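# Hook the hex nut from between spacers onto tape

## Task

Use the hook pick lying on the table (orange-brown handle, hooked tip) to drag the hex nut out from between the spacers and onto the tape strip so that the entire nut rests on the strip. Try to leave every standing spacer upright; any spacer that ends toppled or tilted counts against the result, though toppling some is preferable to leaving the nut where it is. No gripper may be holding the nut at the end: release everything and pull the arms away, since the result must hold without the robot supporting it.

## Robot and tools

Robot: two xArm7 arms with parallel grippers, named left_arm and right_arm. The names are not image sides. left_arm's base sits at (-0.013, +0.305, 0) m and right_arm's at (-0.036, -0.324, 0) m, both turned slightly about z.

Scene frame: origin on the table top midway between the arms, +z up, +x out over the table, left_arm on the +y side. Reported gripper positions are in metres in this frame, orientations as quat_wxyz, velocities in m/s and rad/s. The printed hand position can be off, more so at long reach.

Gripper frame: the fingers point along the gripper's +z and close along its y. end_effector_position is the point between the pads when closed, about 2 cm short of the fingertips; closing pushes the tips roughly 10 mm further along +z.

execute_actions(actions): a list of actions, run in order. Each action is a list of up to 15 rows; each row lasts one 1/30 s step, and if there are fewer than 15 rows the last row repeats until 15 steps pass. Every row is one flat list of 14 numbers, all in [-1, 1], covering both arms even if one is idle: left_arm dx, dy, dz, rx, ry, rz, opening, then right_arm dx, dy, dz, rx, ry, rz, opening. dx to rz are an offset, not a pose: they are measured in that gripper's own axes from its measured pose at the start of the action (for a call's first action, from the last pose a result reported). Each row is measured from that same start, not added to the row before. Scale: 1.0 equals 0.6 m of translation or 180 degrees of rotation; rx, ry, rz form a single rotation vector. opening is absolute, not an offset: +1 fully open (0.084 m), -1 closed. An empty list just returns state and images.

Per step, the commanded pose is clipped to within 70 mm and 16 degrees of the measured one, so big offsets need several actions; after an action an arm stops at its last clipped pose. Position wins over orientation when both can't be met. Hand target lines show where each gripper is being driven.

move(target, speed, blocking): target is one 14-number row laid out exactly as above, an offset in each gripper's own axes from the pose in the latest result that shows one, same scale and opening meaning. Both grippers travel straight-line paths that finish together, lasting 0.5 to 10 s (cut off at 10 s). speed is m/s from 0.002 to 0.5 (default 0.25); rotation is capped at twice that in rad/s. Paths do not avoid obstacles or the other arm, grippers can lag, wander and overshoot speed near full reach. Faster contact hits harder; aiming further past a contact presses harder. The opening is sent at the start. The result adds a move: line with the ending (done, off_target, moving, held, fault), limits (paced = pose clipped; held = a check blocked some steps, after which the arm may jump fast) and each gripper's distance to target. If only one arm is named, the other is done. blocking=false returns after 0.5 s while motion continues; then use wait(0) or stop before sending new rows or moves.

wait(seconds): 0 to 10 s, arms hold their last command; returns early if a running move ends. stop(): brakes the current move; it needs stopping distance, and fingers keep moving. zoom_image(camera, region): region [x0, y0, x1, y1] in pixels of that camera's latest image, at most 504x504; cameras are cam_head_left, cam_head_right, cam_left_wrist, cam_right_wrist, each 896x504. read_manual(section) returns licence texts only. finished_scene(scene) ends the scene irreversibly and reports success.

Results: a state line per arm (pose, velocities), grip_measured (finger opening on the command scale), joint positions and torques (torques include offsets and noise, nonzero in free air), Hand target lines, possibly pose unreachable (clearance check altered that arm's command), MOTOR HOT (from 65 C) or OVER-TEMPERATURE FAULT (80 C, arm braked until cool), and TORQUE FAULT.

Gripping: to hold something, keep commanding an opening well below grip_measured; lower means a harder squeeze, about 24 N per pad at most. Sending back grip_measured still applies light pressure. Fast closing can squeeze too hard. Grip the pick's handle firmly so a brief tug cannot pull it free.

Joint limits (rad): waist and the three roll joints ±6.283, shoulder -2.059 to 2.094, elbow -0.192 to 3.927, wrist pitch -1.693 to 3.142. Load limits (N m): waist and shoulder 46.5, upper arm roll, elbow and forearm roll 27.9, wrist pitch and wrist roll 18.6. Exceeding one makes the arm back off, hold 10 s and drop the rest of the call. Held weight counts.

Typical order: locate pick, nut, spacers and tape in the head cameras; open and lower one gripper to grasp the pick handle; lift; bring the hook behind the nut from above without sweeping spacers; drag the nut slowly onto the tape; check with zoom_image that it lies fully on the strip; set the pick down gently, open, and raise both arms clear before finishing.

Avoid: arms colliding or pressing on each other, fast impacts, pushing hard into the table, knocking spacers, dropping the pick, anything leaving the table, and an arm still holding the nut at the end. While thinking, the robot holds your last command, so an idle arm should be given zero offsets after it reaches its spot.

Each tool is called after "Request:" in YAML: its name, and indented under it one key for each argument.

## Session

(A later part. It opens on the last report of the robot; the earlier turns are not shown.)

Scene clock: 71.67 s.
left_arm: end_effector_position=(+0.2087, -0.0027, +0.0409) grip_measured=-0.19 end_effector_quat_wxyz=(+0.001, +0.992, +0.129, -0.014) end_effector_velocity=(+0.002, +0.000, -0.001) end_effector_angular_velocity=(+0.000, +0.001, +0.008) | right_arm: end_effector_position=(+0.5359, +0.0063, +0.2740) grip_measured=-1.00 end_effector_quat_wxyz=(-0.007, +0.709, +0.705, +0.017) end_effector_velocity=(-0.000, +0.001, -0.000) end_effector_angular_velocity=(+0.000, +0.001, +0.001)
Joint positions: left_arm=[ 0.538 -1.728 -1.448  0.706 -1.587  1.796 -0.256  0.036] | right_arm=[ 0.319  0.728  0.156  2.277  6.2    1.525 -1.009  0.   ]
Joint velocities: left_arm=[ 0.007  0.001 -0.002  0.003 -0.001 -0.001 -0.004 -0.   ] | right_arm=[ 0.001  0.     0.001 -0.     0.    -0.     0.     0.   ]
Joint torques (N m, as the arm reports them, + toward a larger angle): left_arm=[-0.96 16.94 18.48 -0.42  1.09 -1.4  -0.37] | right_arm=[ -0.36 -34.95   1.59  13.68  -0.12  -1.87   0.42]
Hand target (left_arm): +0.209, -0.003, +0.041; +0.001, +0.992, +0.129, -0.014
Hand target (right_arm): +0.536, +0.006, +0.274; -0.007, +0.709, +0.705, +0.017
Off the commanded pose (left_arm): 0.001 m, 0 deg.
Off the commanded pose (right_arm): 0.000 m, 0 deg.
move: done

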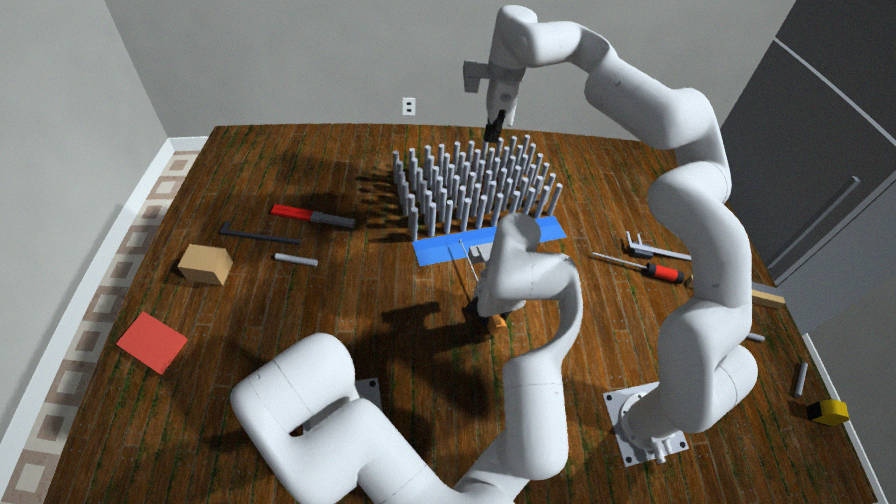

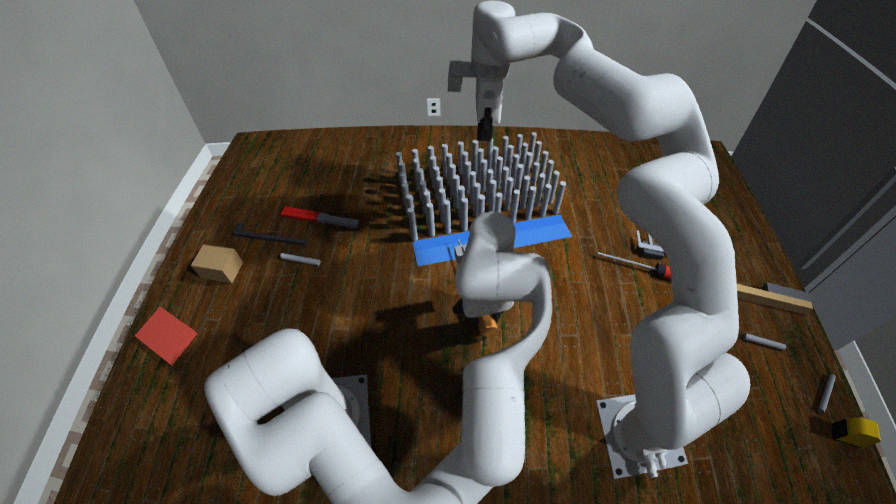

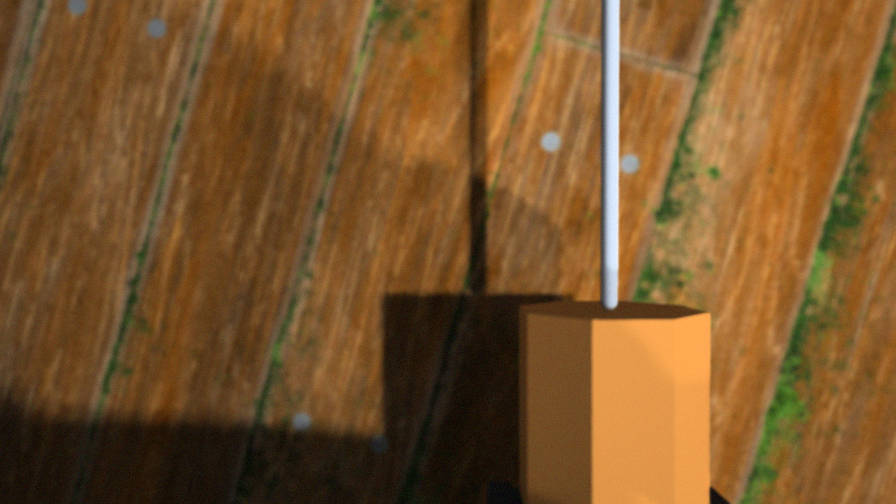

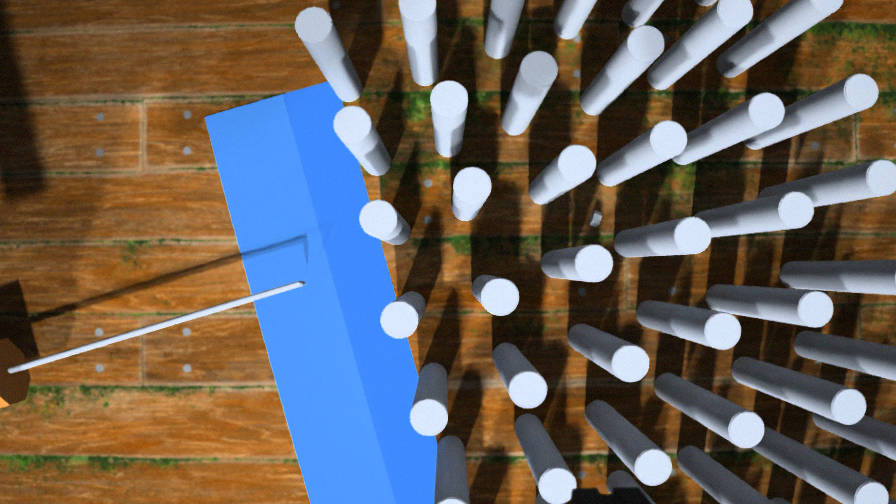

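Request:
move:
  target: [0,0.007,-0.003,0,-0.0125,0.005,-0.6,0,0,0,0,0,0,-1]
  speed: 0.05

Request:
move:
  target: [0.14,0,-0.0094,0,0,0,-0.6,0,0,0,0,0,0,-1]
  speed: 0.05

Scene clock: 83.97 s.
left_arm: end_effector_position=(+0.2099, -0.0067, +0.0428) grip_measured=-0.19 end_effector_quat_wxyz=(+0.004, +0.992, +0.121, -0.033) end_effector_velocity=(-0.001, -0.001, -0.000) end_effector_angular_velocity=(+0.001, +0.008, -0.005) | right_arm: end_effector_position=(+0.5359, +0.0063, +0.2740) grip_measured=-1.00 end_effector_quat_wxyz=(-0.007, +0.709, +0.705, +0.017) end_effector_velocity=(+0.000, -0.001, -0.001) end_effector_angular_velocity=(-0.001, +0.000, -0.001)
Joint positions: left_arm=[ 0.579 -1.703 -1.441  0.734 -1.579  1.82  -0.226  0.036] | right_arm=[ 0.319  0.728  0.156  2.277  6.2    1.525 -1.009  0.   ]
Joint velocities: left_arm=[ 0.005  0.004 -0.     0.005  0.003  0.005  0.005  0.   ] | right_arm=[-0.001  0.001 -0.001 -0.    -0.    -0.     0.     0.   ]
Joint torques (N m, as the arm reports them, + toward a larger angle): left_arm=[-0.83 17.98 19.2   0.03  1.04 -1.29 -0.13] | right_arm=[ -0.23 -35.19   1.45  13.95  -0.03  -1.98   0.6 ]
Hand target (left_arm): +0.210, -0.007, +0.043; +0.004, +0.992, +0.121, -0.033
Hand target (right_arm): +0.536, +0.006, +0.274; -0.007, +0.709, +0.705, +0.017
Off the commanded pose (left_arm): 0.000 m, 0 deg.
Off the commanded pose (right_arm): 0.000 m, 0 deg.
move: done

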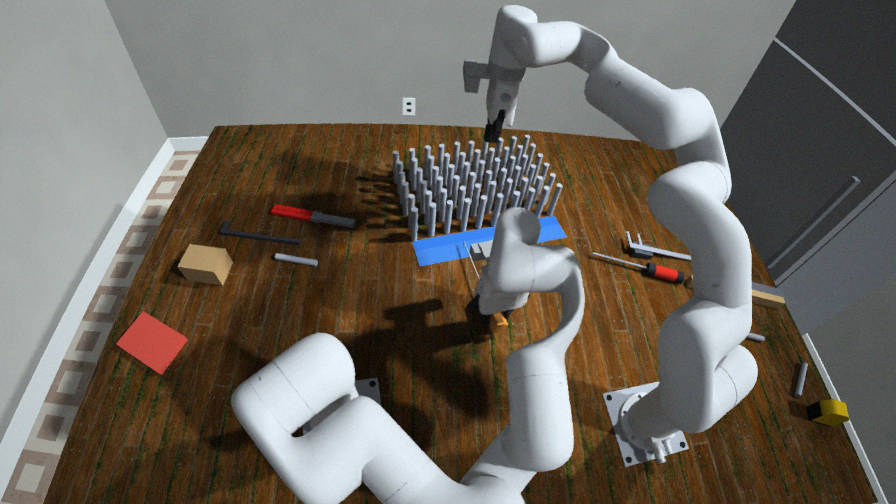

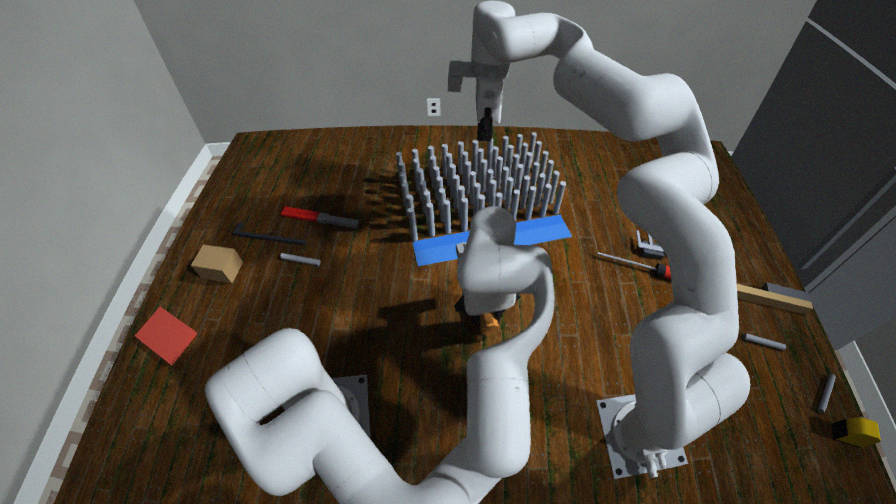

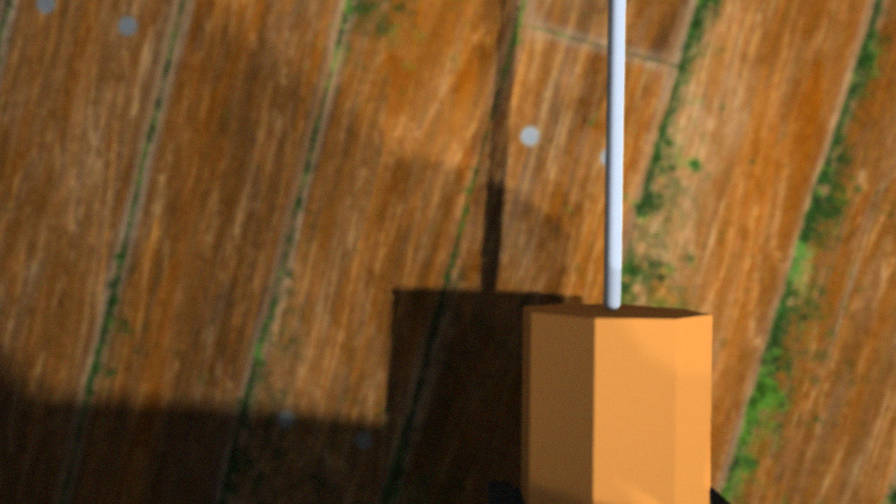

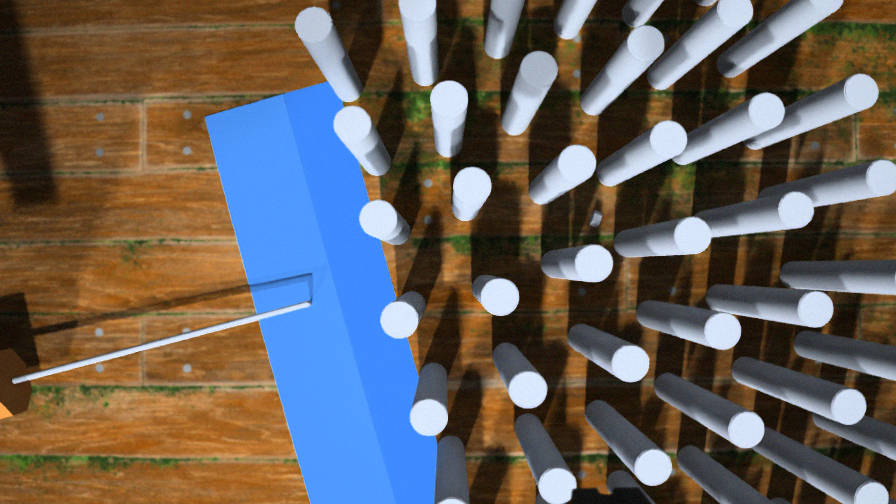

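Scene clock: 86.00 s.
left_arm: end_effector_position=(+0.2914, +0.0140, +0.0429) grip_measured=-0.19 end_effector_quat_wxyz=(+0.004, +0.992, +0.121, -0.033) end_effector_velocity=(+0.001, -0.001, -0.001) end_effector_angular_velocity=(-0.000, +0.002, -0.002) | right_arm: end_effector_position=(+0.5359, +0.0063, +0.2740) grip_measured=-1.00 end_effector_quat_wxyz=(-0.007, +0.709, +0.705, +0.017) end_effector_velocity=(+0.000, -0.000, -0.001) end_effector_angular_velocity=(-0.001, +0.001, -0.000)
Joint positions: left_arm=[ 0.867 -1.68  -1.443  0.877 -1.578  1.805 -0.079  0.036] | right_arm=[ 0.319  0.728  0.156  2.277  6.2    1.525 -1.009  0.   ]
Joint velocities: left_arm=[ 0.004  0.001 -0.001  0.005 -0.001  0.001  0.002  0.   ] | right_arm=[-0.     0.002  0.     0.    -0.    -0.    -0.     0.   ]
Joint torques (N m, as the arm reports them, + toward a larger angle): left_arm=[-0.31 19.67 20.16  0.07  0.59 -1.16 -0.24] | right_arm=[ -0.65 -34.86   1.19  13.81  -0.24  -1.96   0.26]
Hand target (left_arm): +0.292, +0.014, +0.043; +0.004, +0.992, +0.121, -0.033
Hand target (right_arm): +0.536, +0.006, +0.274; -0.007, +0.709, +0.705, +0.017
Off the commanded pose (left_arm): 0.000 m, 0 deg.
Off the commanded pose (right_arm): 0.000 m, 0 deg.
move: done

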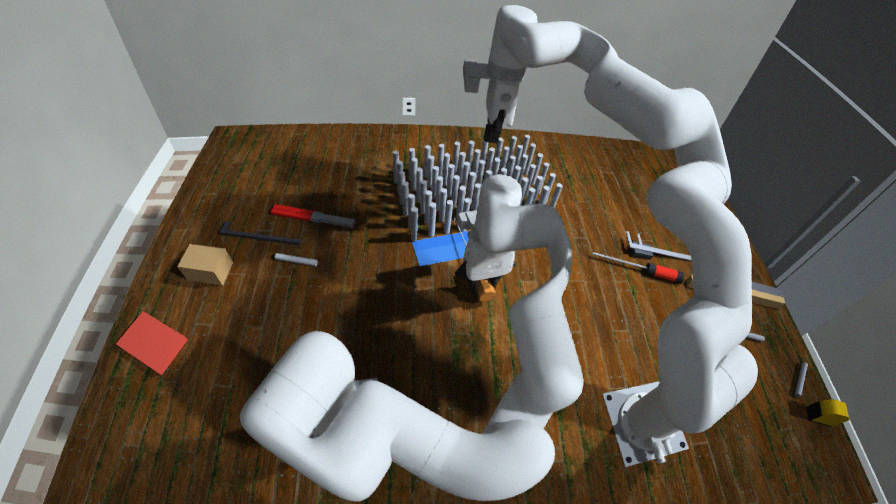

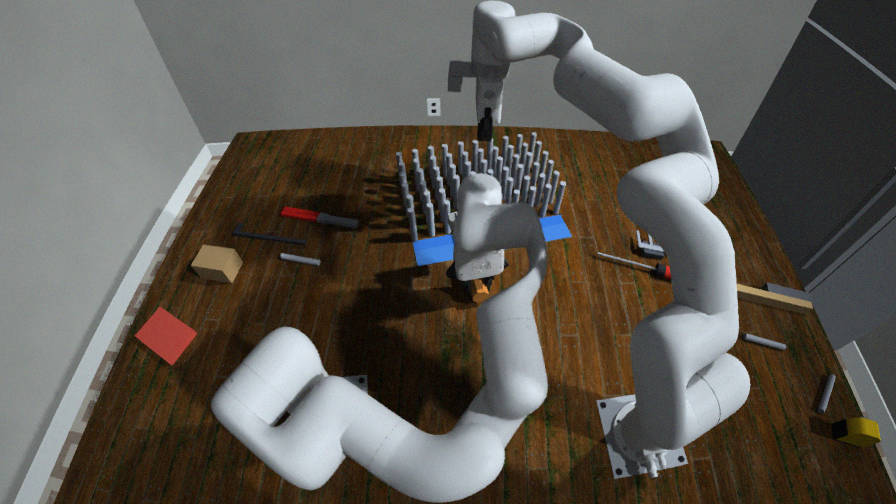

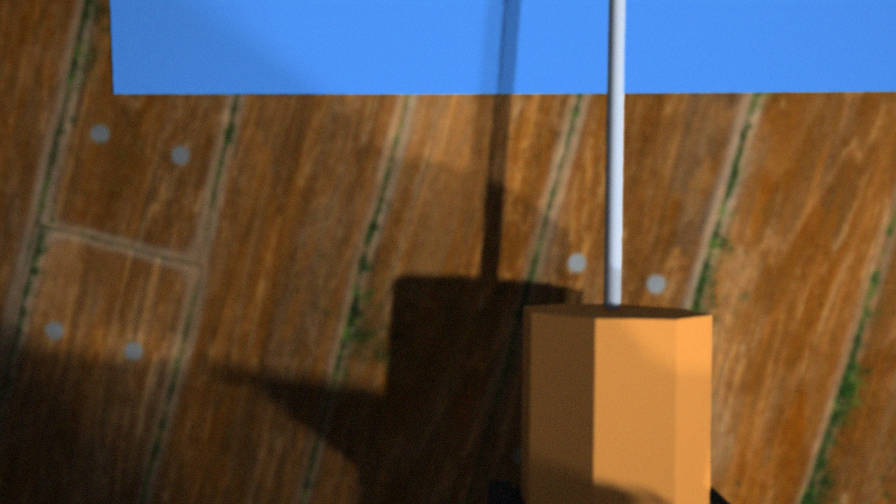

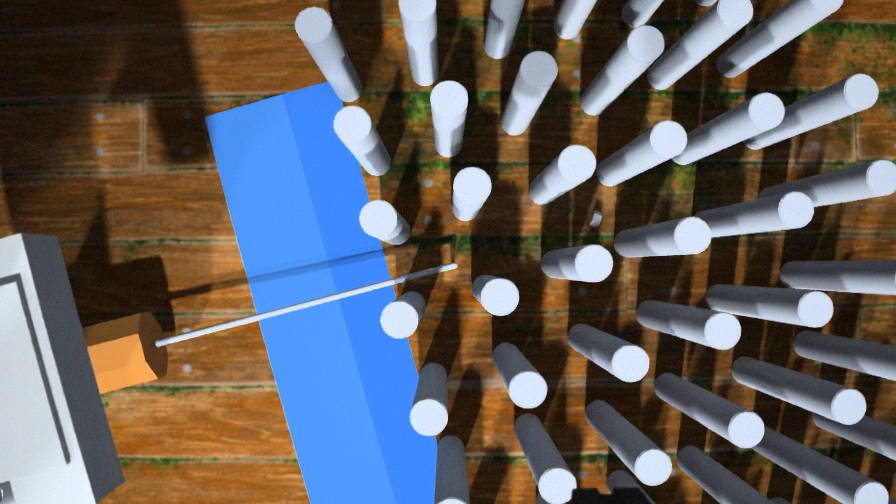

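Request:
move:
  target: [0,-0.012,-0.016,0,0,0,-0.8,0,0.045,0,0,0,0,-1]
  speed: 0.03

Request:
move:
  target: [0.12,0,-0.008,0,0,0,-0.8,0,0,0,0,0,0,-1]
  speed: 0.04

Scene clock: 99.93 s.
left_arm: end_effector_position=(+0.2902, +0.0211, +0.0525) grip_measured=-0.19 end_effector_quat_wxyz=(+0.004, +0.992, +0.121, -0.033) end_effector_velocity=(+0.000, -0.001, +0.001) end_effector_angular_velocity=(+0.001, -0.002, -0.002) | right_arm: end_effector_position=(+0.5626, +0.0057, +0.2739) grip_measured=-1.00 end_effector_quat_wxyz=(-0.005, +0.709, +0.704, +0.024) end_effector_velocity=(+0.002, +0.000, +0.003) end_effector_angular_velocity=(+0.004, -0.007, +0.000)
Joint positions: left_arm=[ 0.868 -1.673 -1.419  0.861 -1.554  1.818 -0.061  0.036] | right_arm=[ 0.341  0.968  0.14   2.697  6.188  1.689 -1.04   0.   ]
Joint velocities: left_arm=[ 0.    -0.     0.002  0.002  0.001 -0.     0.     0.   ] | right_arm=[ 0.008  0.04  -0.009  0.08   0.003  0.031 -0.005  0.   ]
Joint torques (N m, as the arm reports them, + toward a larger angle): left_arm=[-1.16 19.71 20.55  0.11  0.63 -1.15 -0.09] | right_arm=[ -0.37 -38.12   0.76  12.63  -0.23  -1.88   0.68]
Hand target (left_arm): +0.290, +0.021, +0.053; +0.004, +0.992, +0.121, -0.033
Hand target (right_arm): +0.563, +0.006, +0.274; -0.005, +0.709, +0.704, +0.025
Off the commanded pose (left_arm): 0.000 m, 0 deg.
Off the commanded pose (right_arm): 0.001 m, 1 deg.
elbow stopped short (right arm): the move would have taken joint 4 (elbow) straighter than the controller allows; a more bent joint 4 avoids this.
move: done

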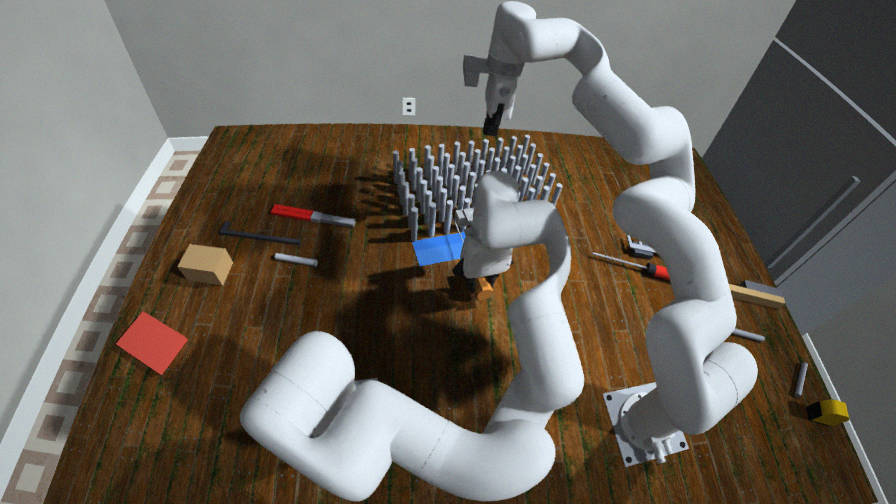

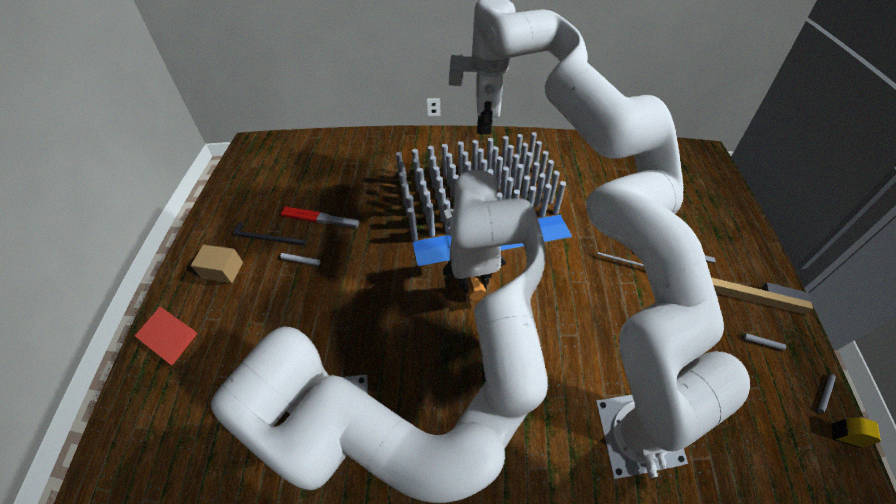

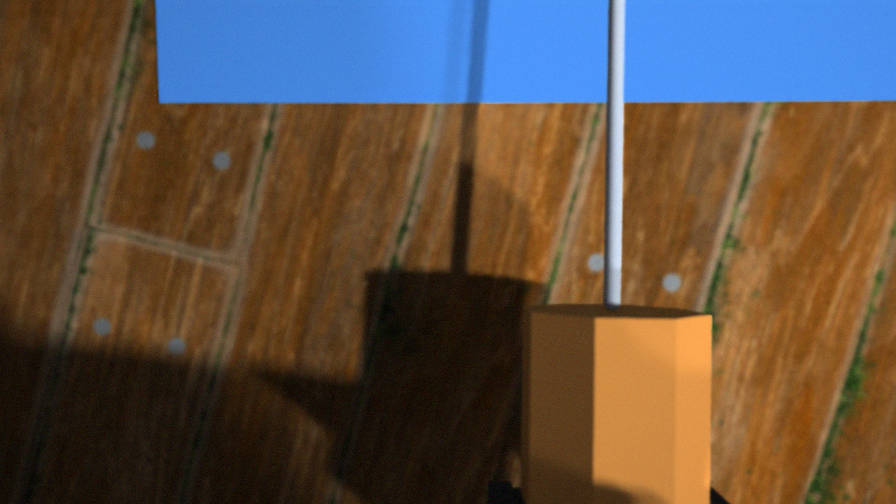

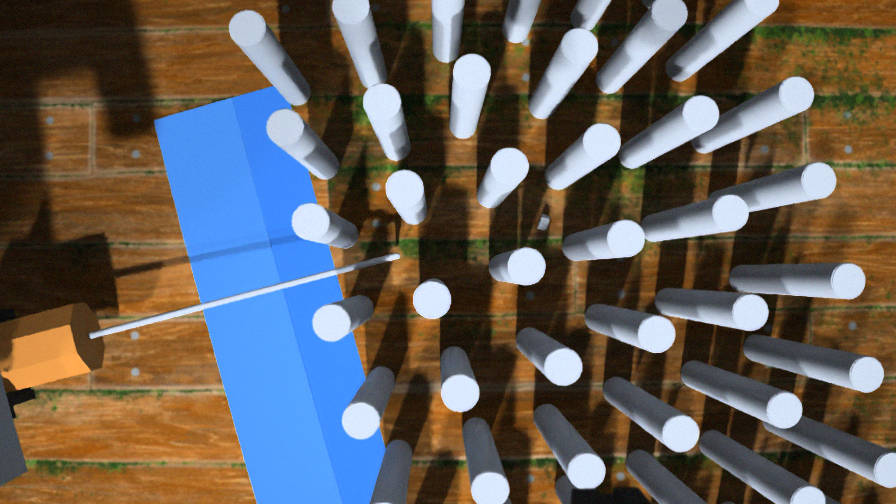

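Scene clock: 102.07 s.
left_arm: end_effector_position=(+0.3600, +0.0387, +0.0525) grip_measured=-0.19 end_effector_quat_wxyz=(+0.004, +0.992, +0.121, -0.033) end_effector_velocity=(+0.001, -0.001, -0.000) end_effector_angular_velocity=(+0.002, +0.000, -0.003) | right_arm: end_effector_position=(+0.5626, +0.0057, +0.2739) grip_measured=-1.00 end_effector_quat_wxyz=(-0.005, +0.709, +0.704, +0.024) end_effector_velocity=(-0.001, +0.001, +0.000) end_effector_angular_velocity=(+0.001, +0.001, +0.001)
Joint positions: left_arm=[ 1.11  -1.649 -1.426  1.025 -1.56   1.801  0.021  0.036] | right_arm=[ 0.341  0.968  0.14   2.698  6.189  1.689 -1.04   0.   ]
Joint velocities: left_arm=[ 0.003  0.001 -0.001  0.005  0.002 -0.001  0.001  0.   ] | right_arm=[ 0.    -0.     0.001 -0.001  0.001  0.     0.     0.   ]
Joint torques (N m, as the arm reports them, + toward a larger angle): left_arm=[-0.78 23.38 22.16 -0.18  1.17 -1.28 -0.36] | right_arm=[ -0.37 -37.53   0.82  13.02   0.01  -1.9    0.52]
Hand target (left_arm): +0.360, +0.039, +0.053; +0.004, +0.992, +0.121, -0.033
Hand target (right_arm): +0.563, +0.006, +0.274; -0.005, +0.709, +0.704, +0.024
Off the commanded pose (left_arm): 0.000 m, 0 deg.
Off the commanded pose (right_arm): 0.000 m, 0 deg.
move: done

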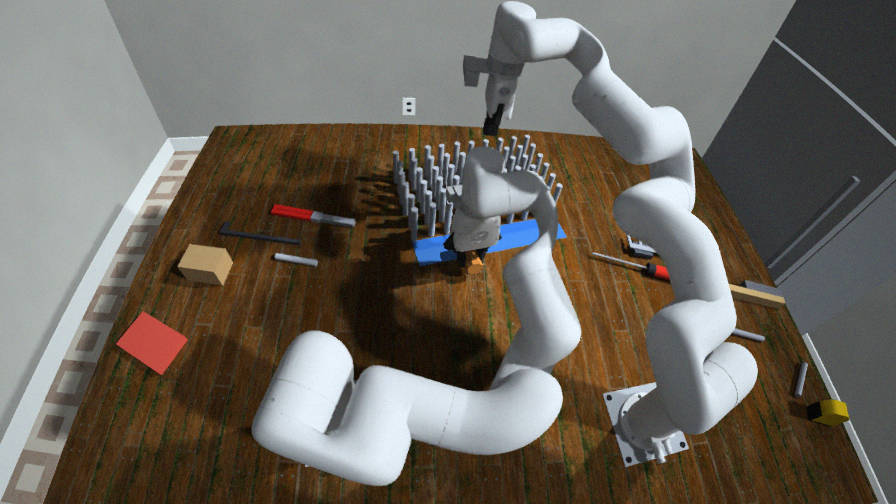

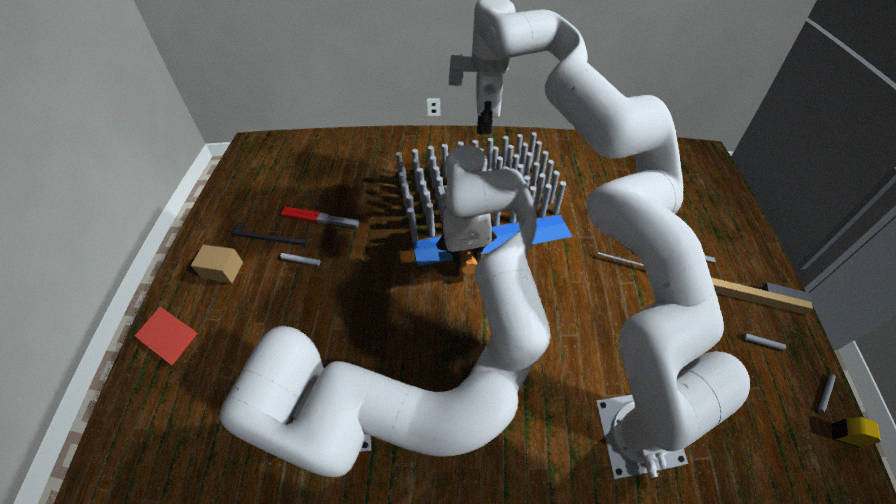

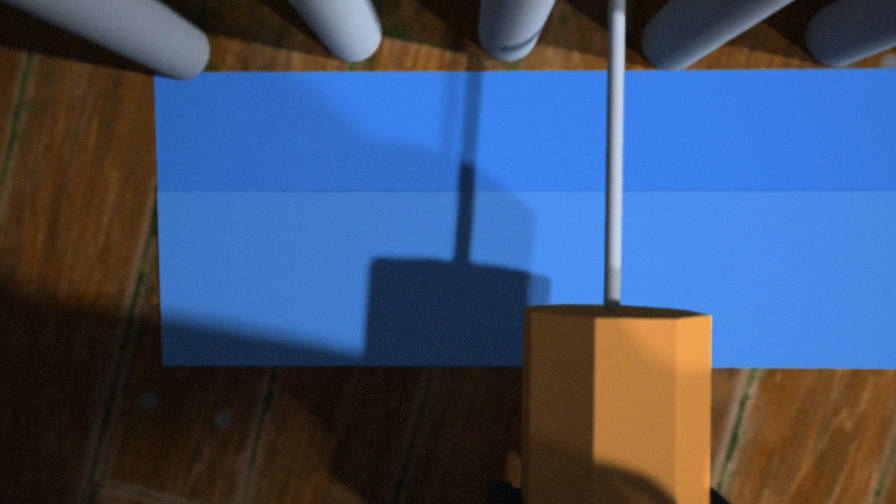

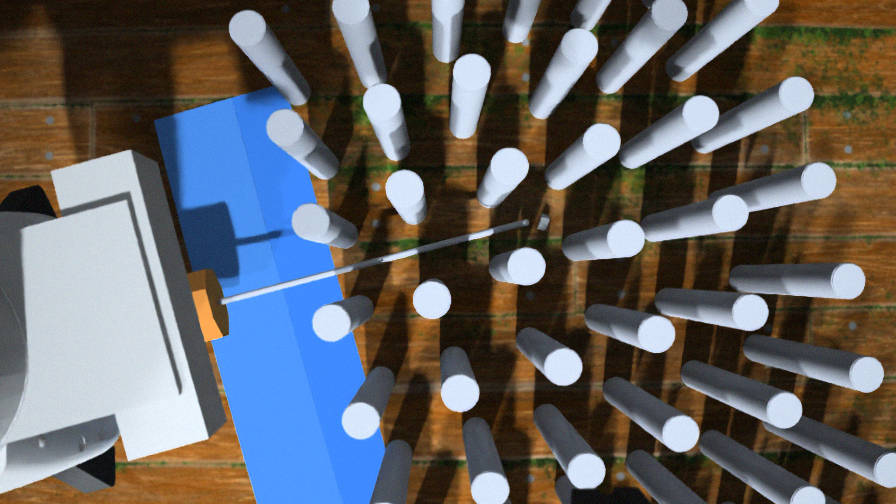

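Request:
move:
  target: [0.035,0.003,-0.0023,0,0,0,-0.8,0,0,0,0,0,0,-1]
  speed: 0.02

Request:
move:
  target: [0.001,0,0.015,0,0,0,-0.8,0,0,0,0,0,0,-1]
  speed: 0.01

Request:
zoom_image:
  camera: "cam_right_wrist"
  region: [470,170,600,270]

Scene clock: 112.07 s.
left_arm: end_effector_position=(+0.3807, +0.0422, +0.0525) grip_measured=-0.19 end_effector_quat_wxyz=(+0.004, +0.992, +0.121, -0.033) end_effector_velocity=(+0.001, -0.001, +0.000) end_effector_angular_velocity=(+0.001, +0.000, -0.003) | right_arm: end_effector_position=(+0.5626, +0.0057, +0.2739) grip_measured=-1.00 end_effector_quat_wxyz=(-0.005, +0.709, +0.704, +0.024) end_effector_velocity=(-0.000, +0.000, -0.000) end_effector_angular_velocity=(+0.002, +0.002, +0.001)
Joint positions: left_arm=[ 1.181 -1.642 -1.428  1.084 -1.564  1.797  0.032  0.036] | right_arm=[ 0.341  0.968  0.14   2.698  6.189  1.689 -1.04   0.   ]
Joint velocities: left_arm=[0.003 0.    0.001 0.005 0.001 0.    0.001 0.   ] | right_arm=[-0.001  0.001  0.001 -0.     0.001  0.    -0.     0.   ]
Joint torques (N m, as the arm reports them, + toward a larger angle): left_arm=[-0.74 23.76 21.93  0.22  1.14 -1.54 -0.34] | right_arm=[ -0.05 -37.73   0.76  12.91   0.05  -1.86   0.59]
Hand target (left_arm): +0.381, +0.042, +0.053; +0.004, +0.992, +0.121, -0.033
Hand target (right_arm): +0.563, +0.006, +0.274; -0.005, +0.709, +0.704, +0.024
Off the commanded pose (left_arm): 0.000 m, 0 deg.
Off the commanded pose (right_arm): 0.000 m, 0 deg.
move: done

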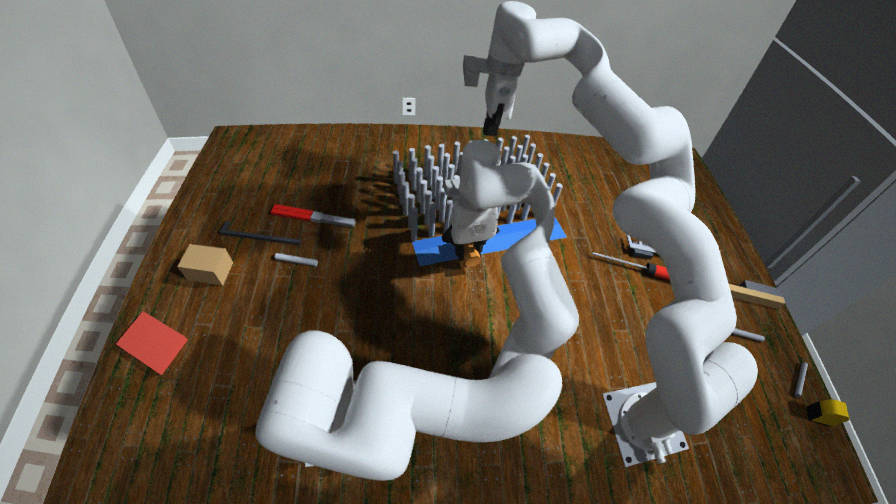

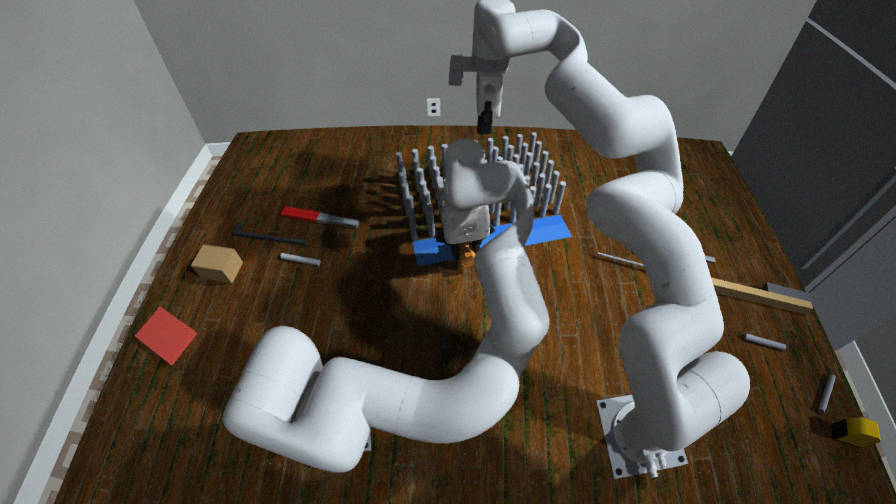

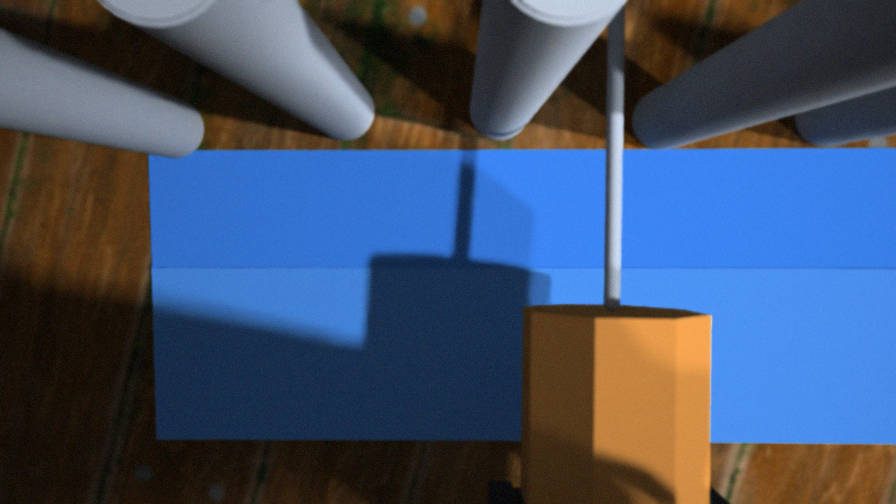

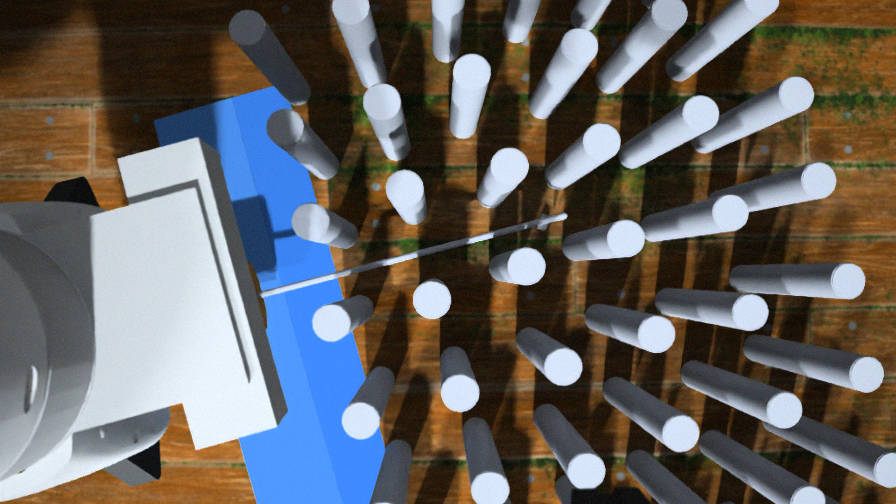

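Scene clock: 113.20 s.
left_arm: end_effector_position=(+0.3809, +0.0422, +0.0437) grip_measured=-0.19 end_effector_quat_wxyz=(+0.004, +0.992, +0.121, -0.033) end_effector_velocity=(+0.000, -0.000, -0.001) end_effector_angular_velocity=(-0.000, -0.000, -0.001) | right_arm: end_effector_position=(+0.5626, +0.0057, +0.2739) grip_measured=-1.00 end_effector_quat_wxyz=(-0.005, +0.709, +0.704, +0.024) end_effector_velocity=(-0.000, +0.000, +0.001) end_effector_angular_velocity=(+0.001, -0.001, +0.001)
Joint positions: left_arm=[ 1.177 -1.651 -1.445  1.081 -1.581  1.785  0.031  0.036] | right_arm=[ 0.341  0.968  0.14   2.698  6.189  1.689 -1.04   0.   ]
Joint velocities: left_arm=[-0.    -0.001 -0.002  0.    -0.002 -0.002 -0.     0.   ] | right_arm=[ 0.    -0.001  0.    -0.     0.001 -0.    -0.     0.   ]
Joint torques (N m, as the arm reports them, + toward a larger angle): left_arm=[-0.56 24.31 21.6  -0.23  0.98 -1.52 -0.3 ] | right_arm=[ -0.06 -37.34   1.08  12.95  -0.02  -2.09   0.45]
Hand target (left_arm): +0.381, +0.042, +0.043; +0.004, +0.992, +0.121, -0.033
Hand target (right_arm): +0.563, +0.006, +0.274; -0.005, +0.709, +0.704, +0.024
Off the commanded pose (left_arm): 0.000 m, 0 deg.
Off the commanded pose (right_arm): 0.000 m, 0 deg.
move: done

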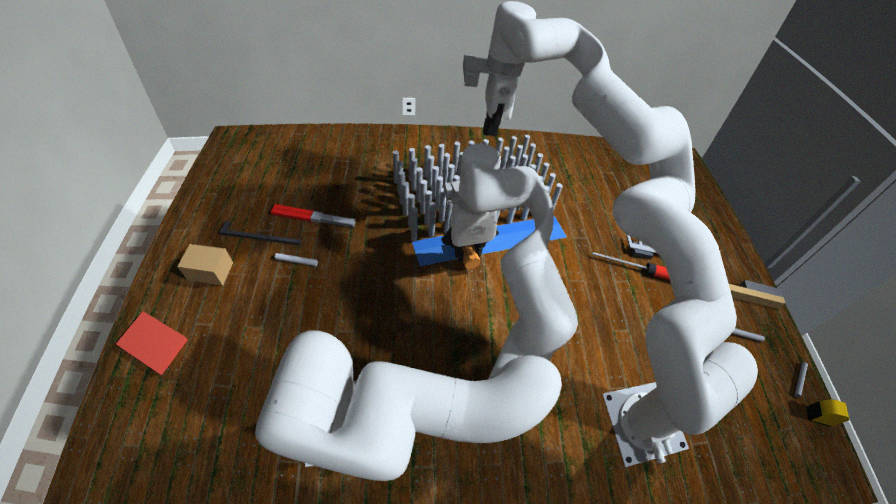

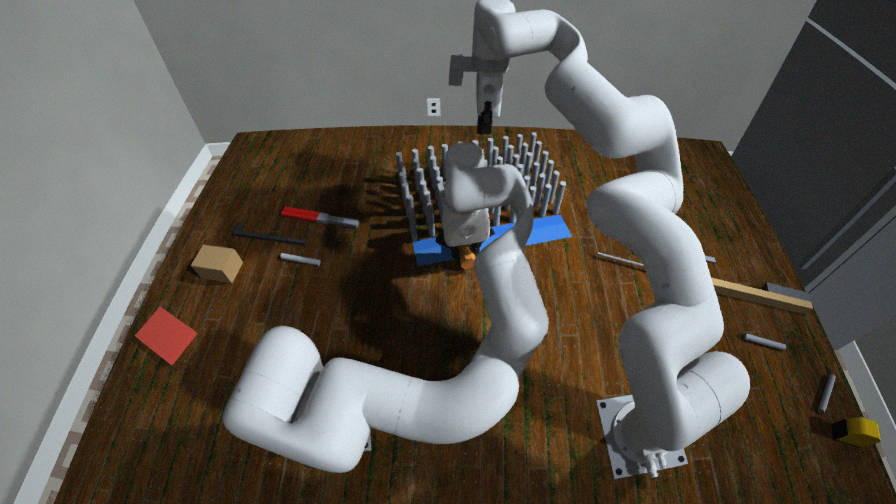

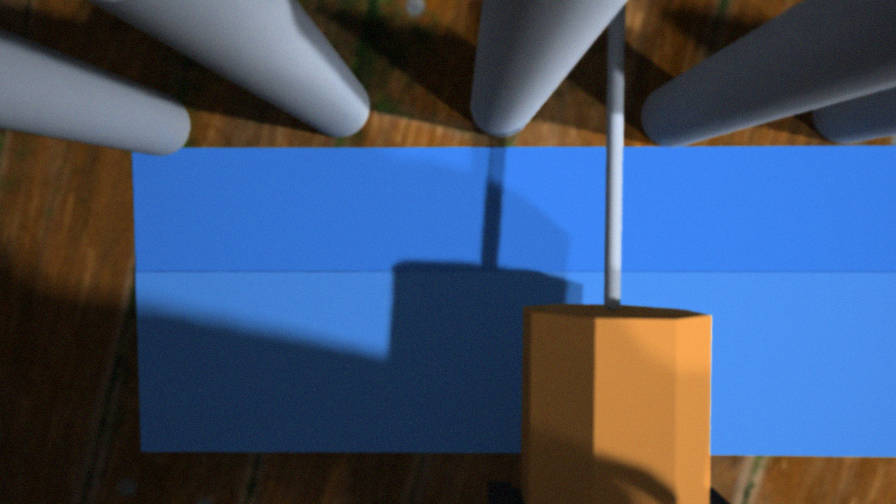

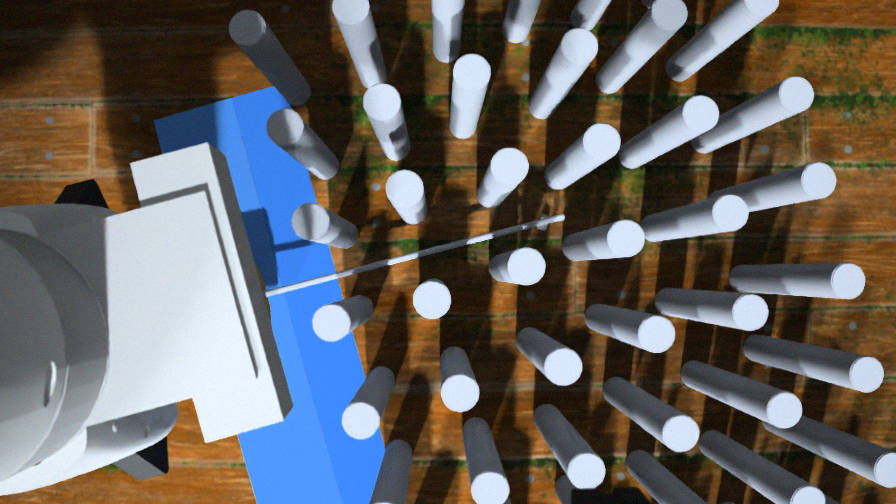

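Region (470, 170, 600, 270) of cam_right_wrist's 896x504 image, scaled by 3.877, with more detail than that image has; it fills the top 388 rows of this view, and the rest is white.

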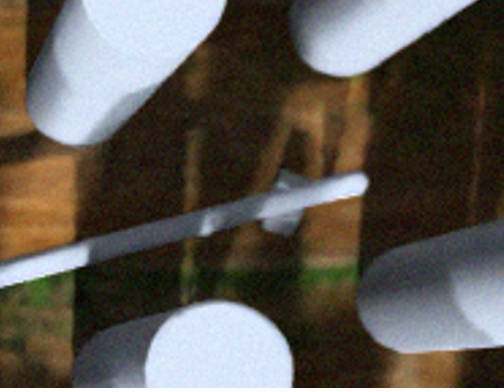

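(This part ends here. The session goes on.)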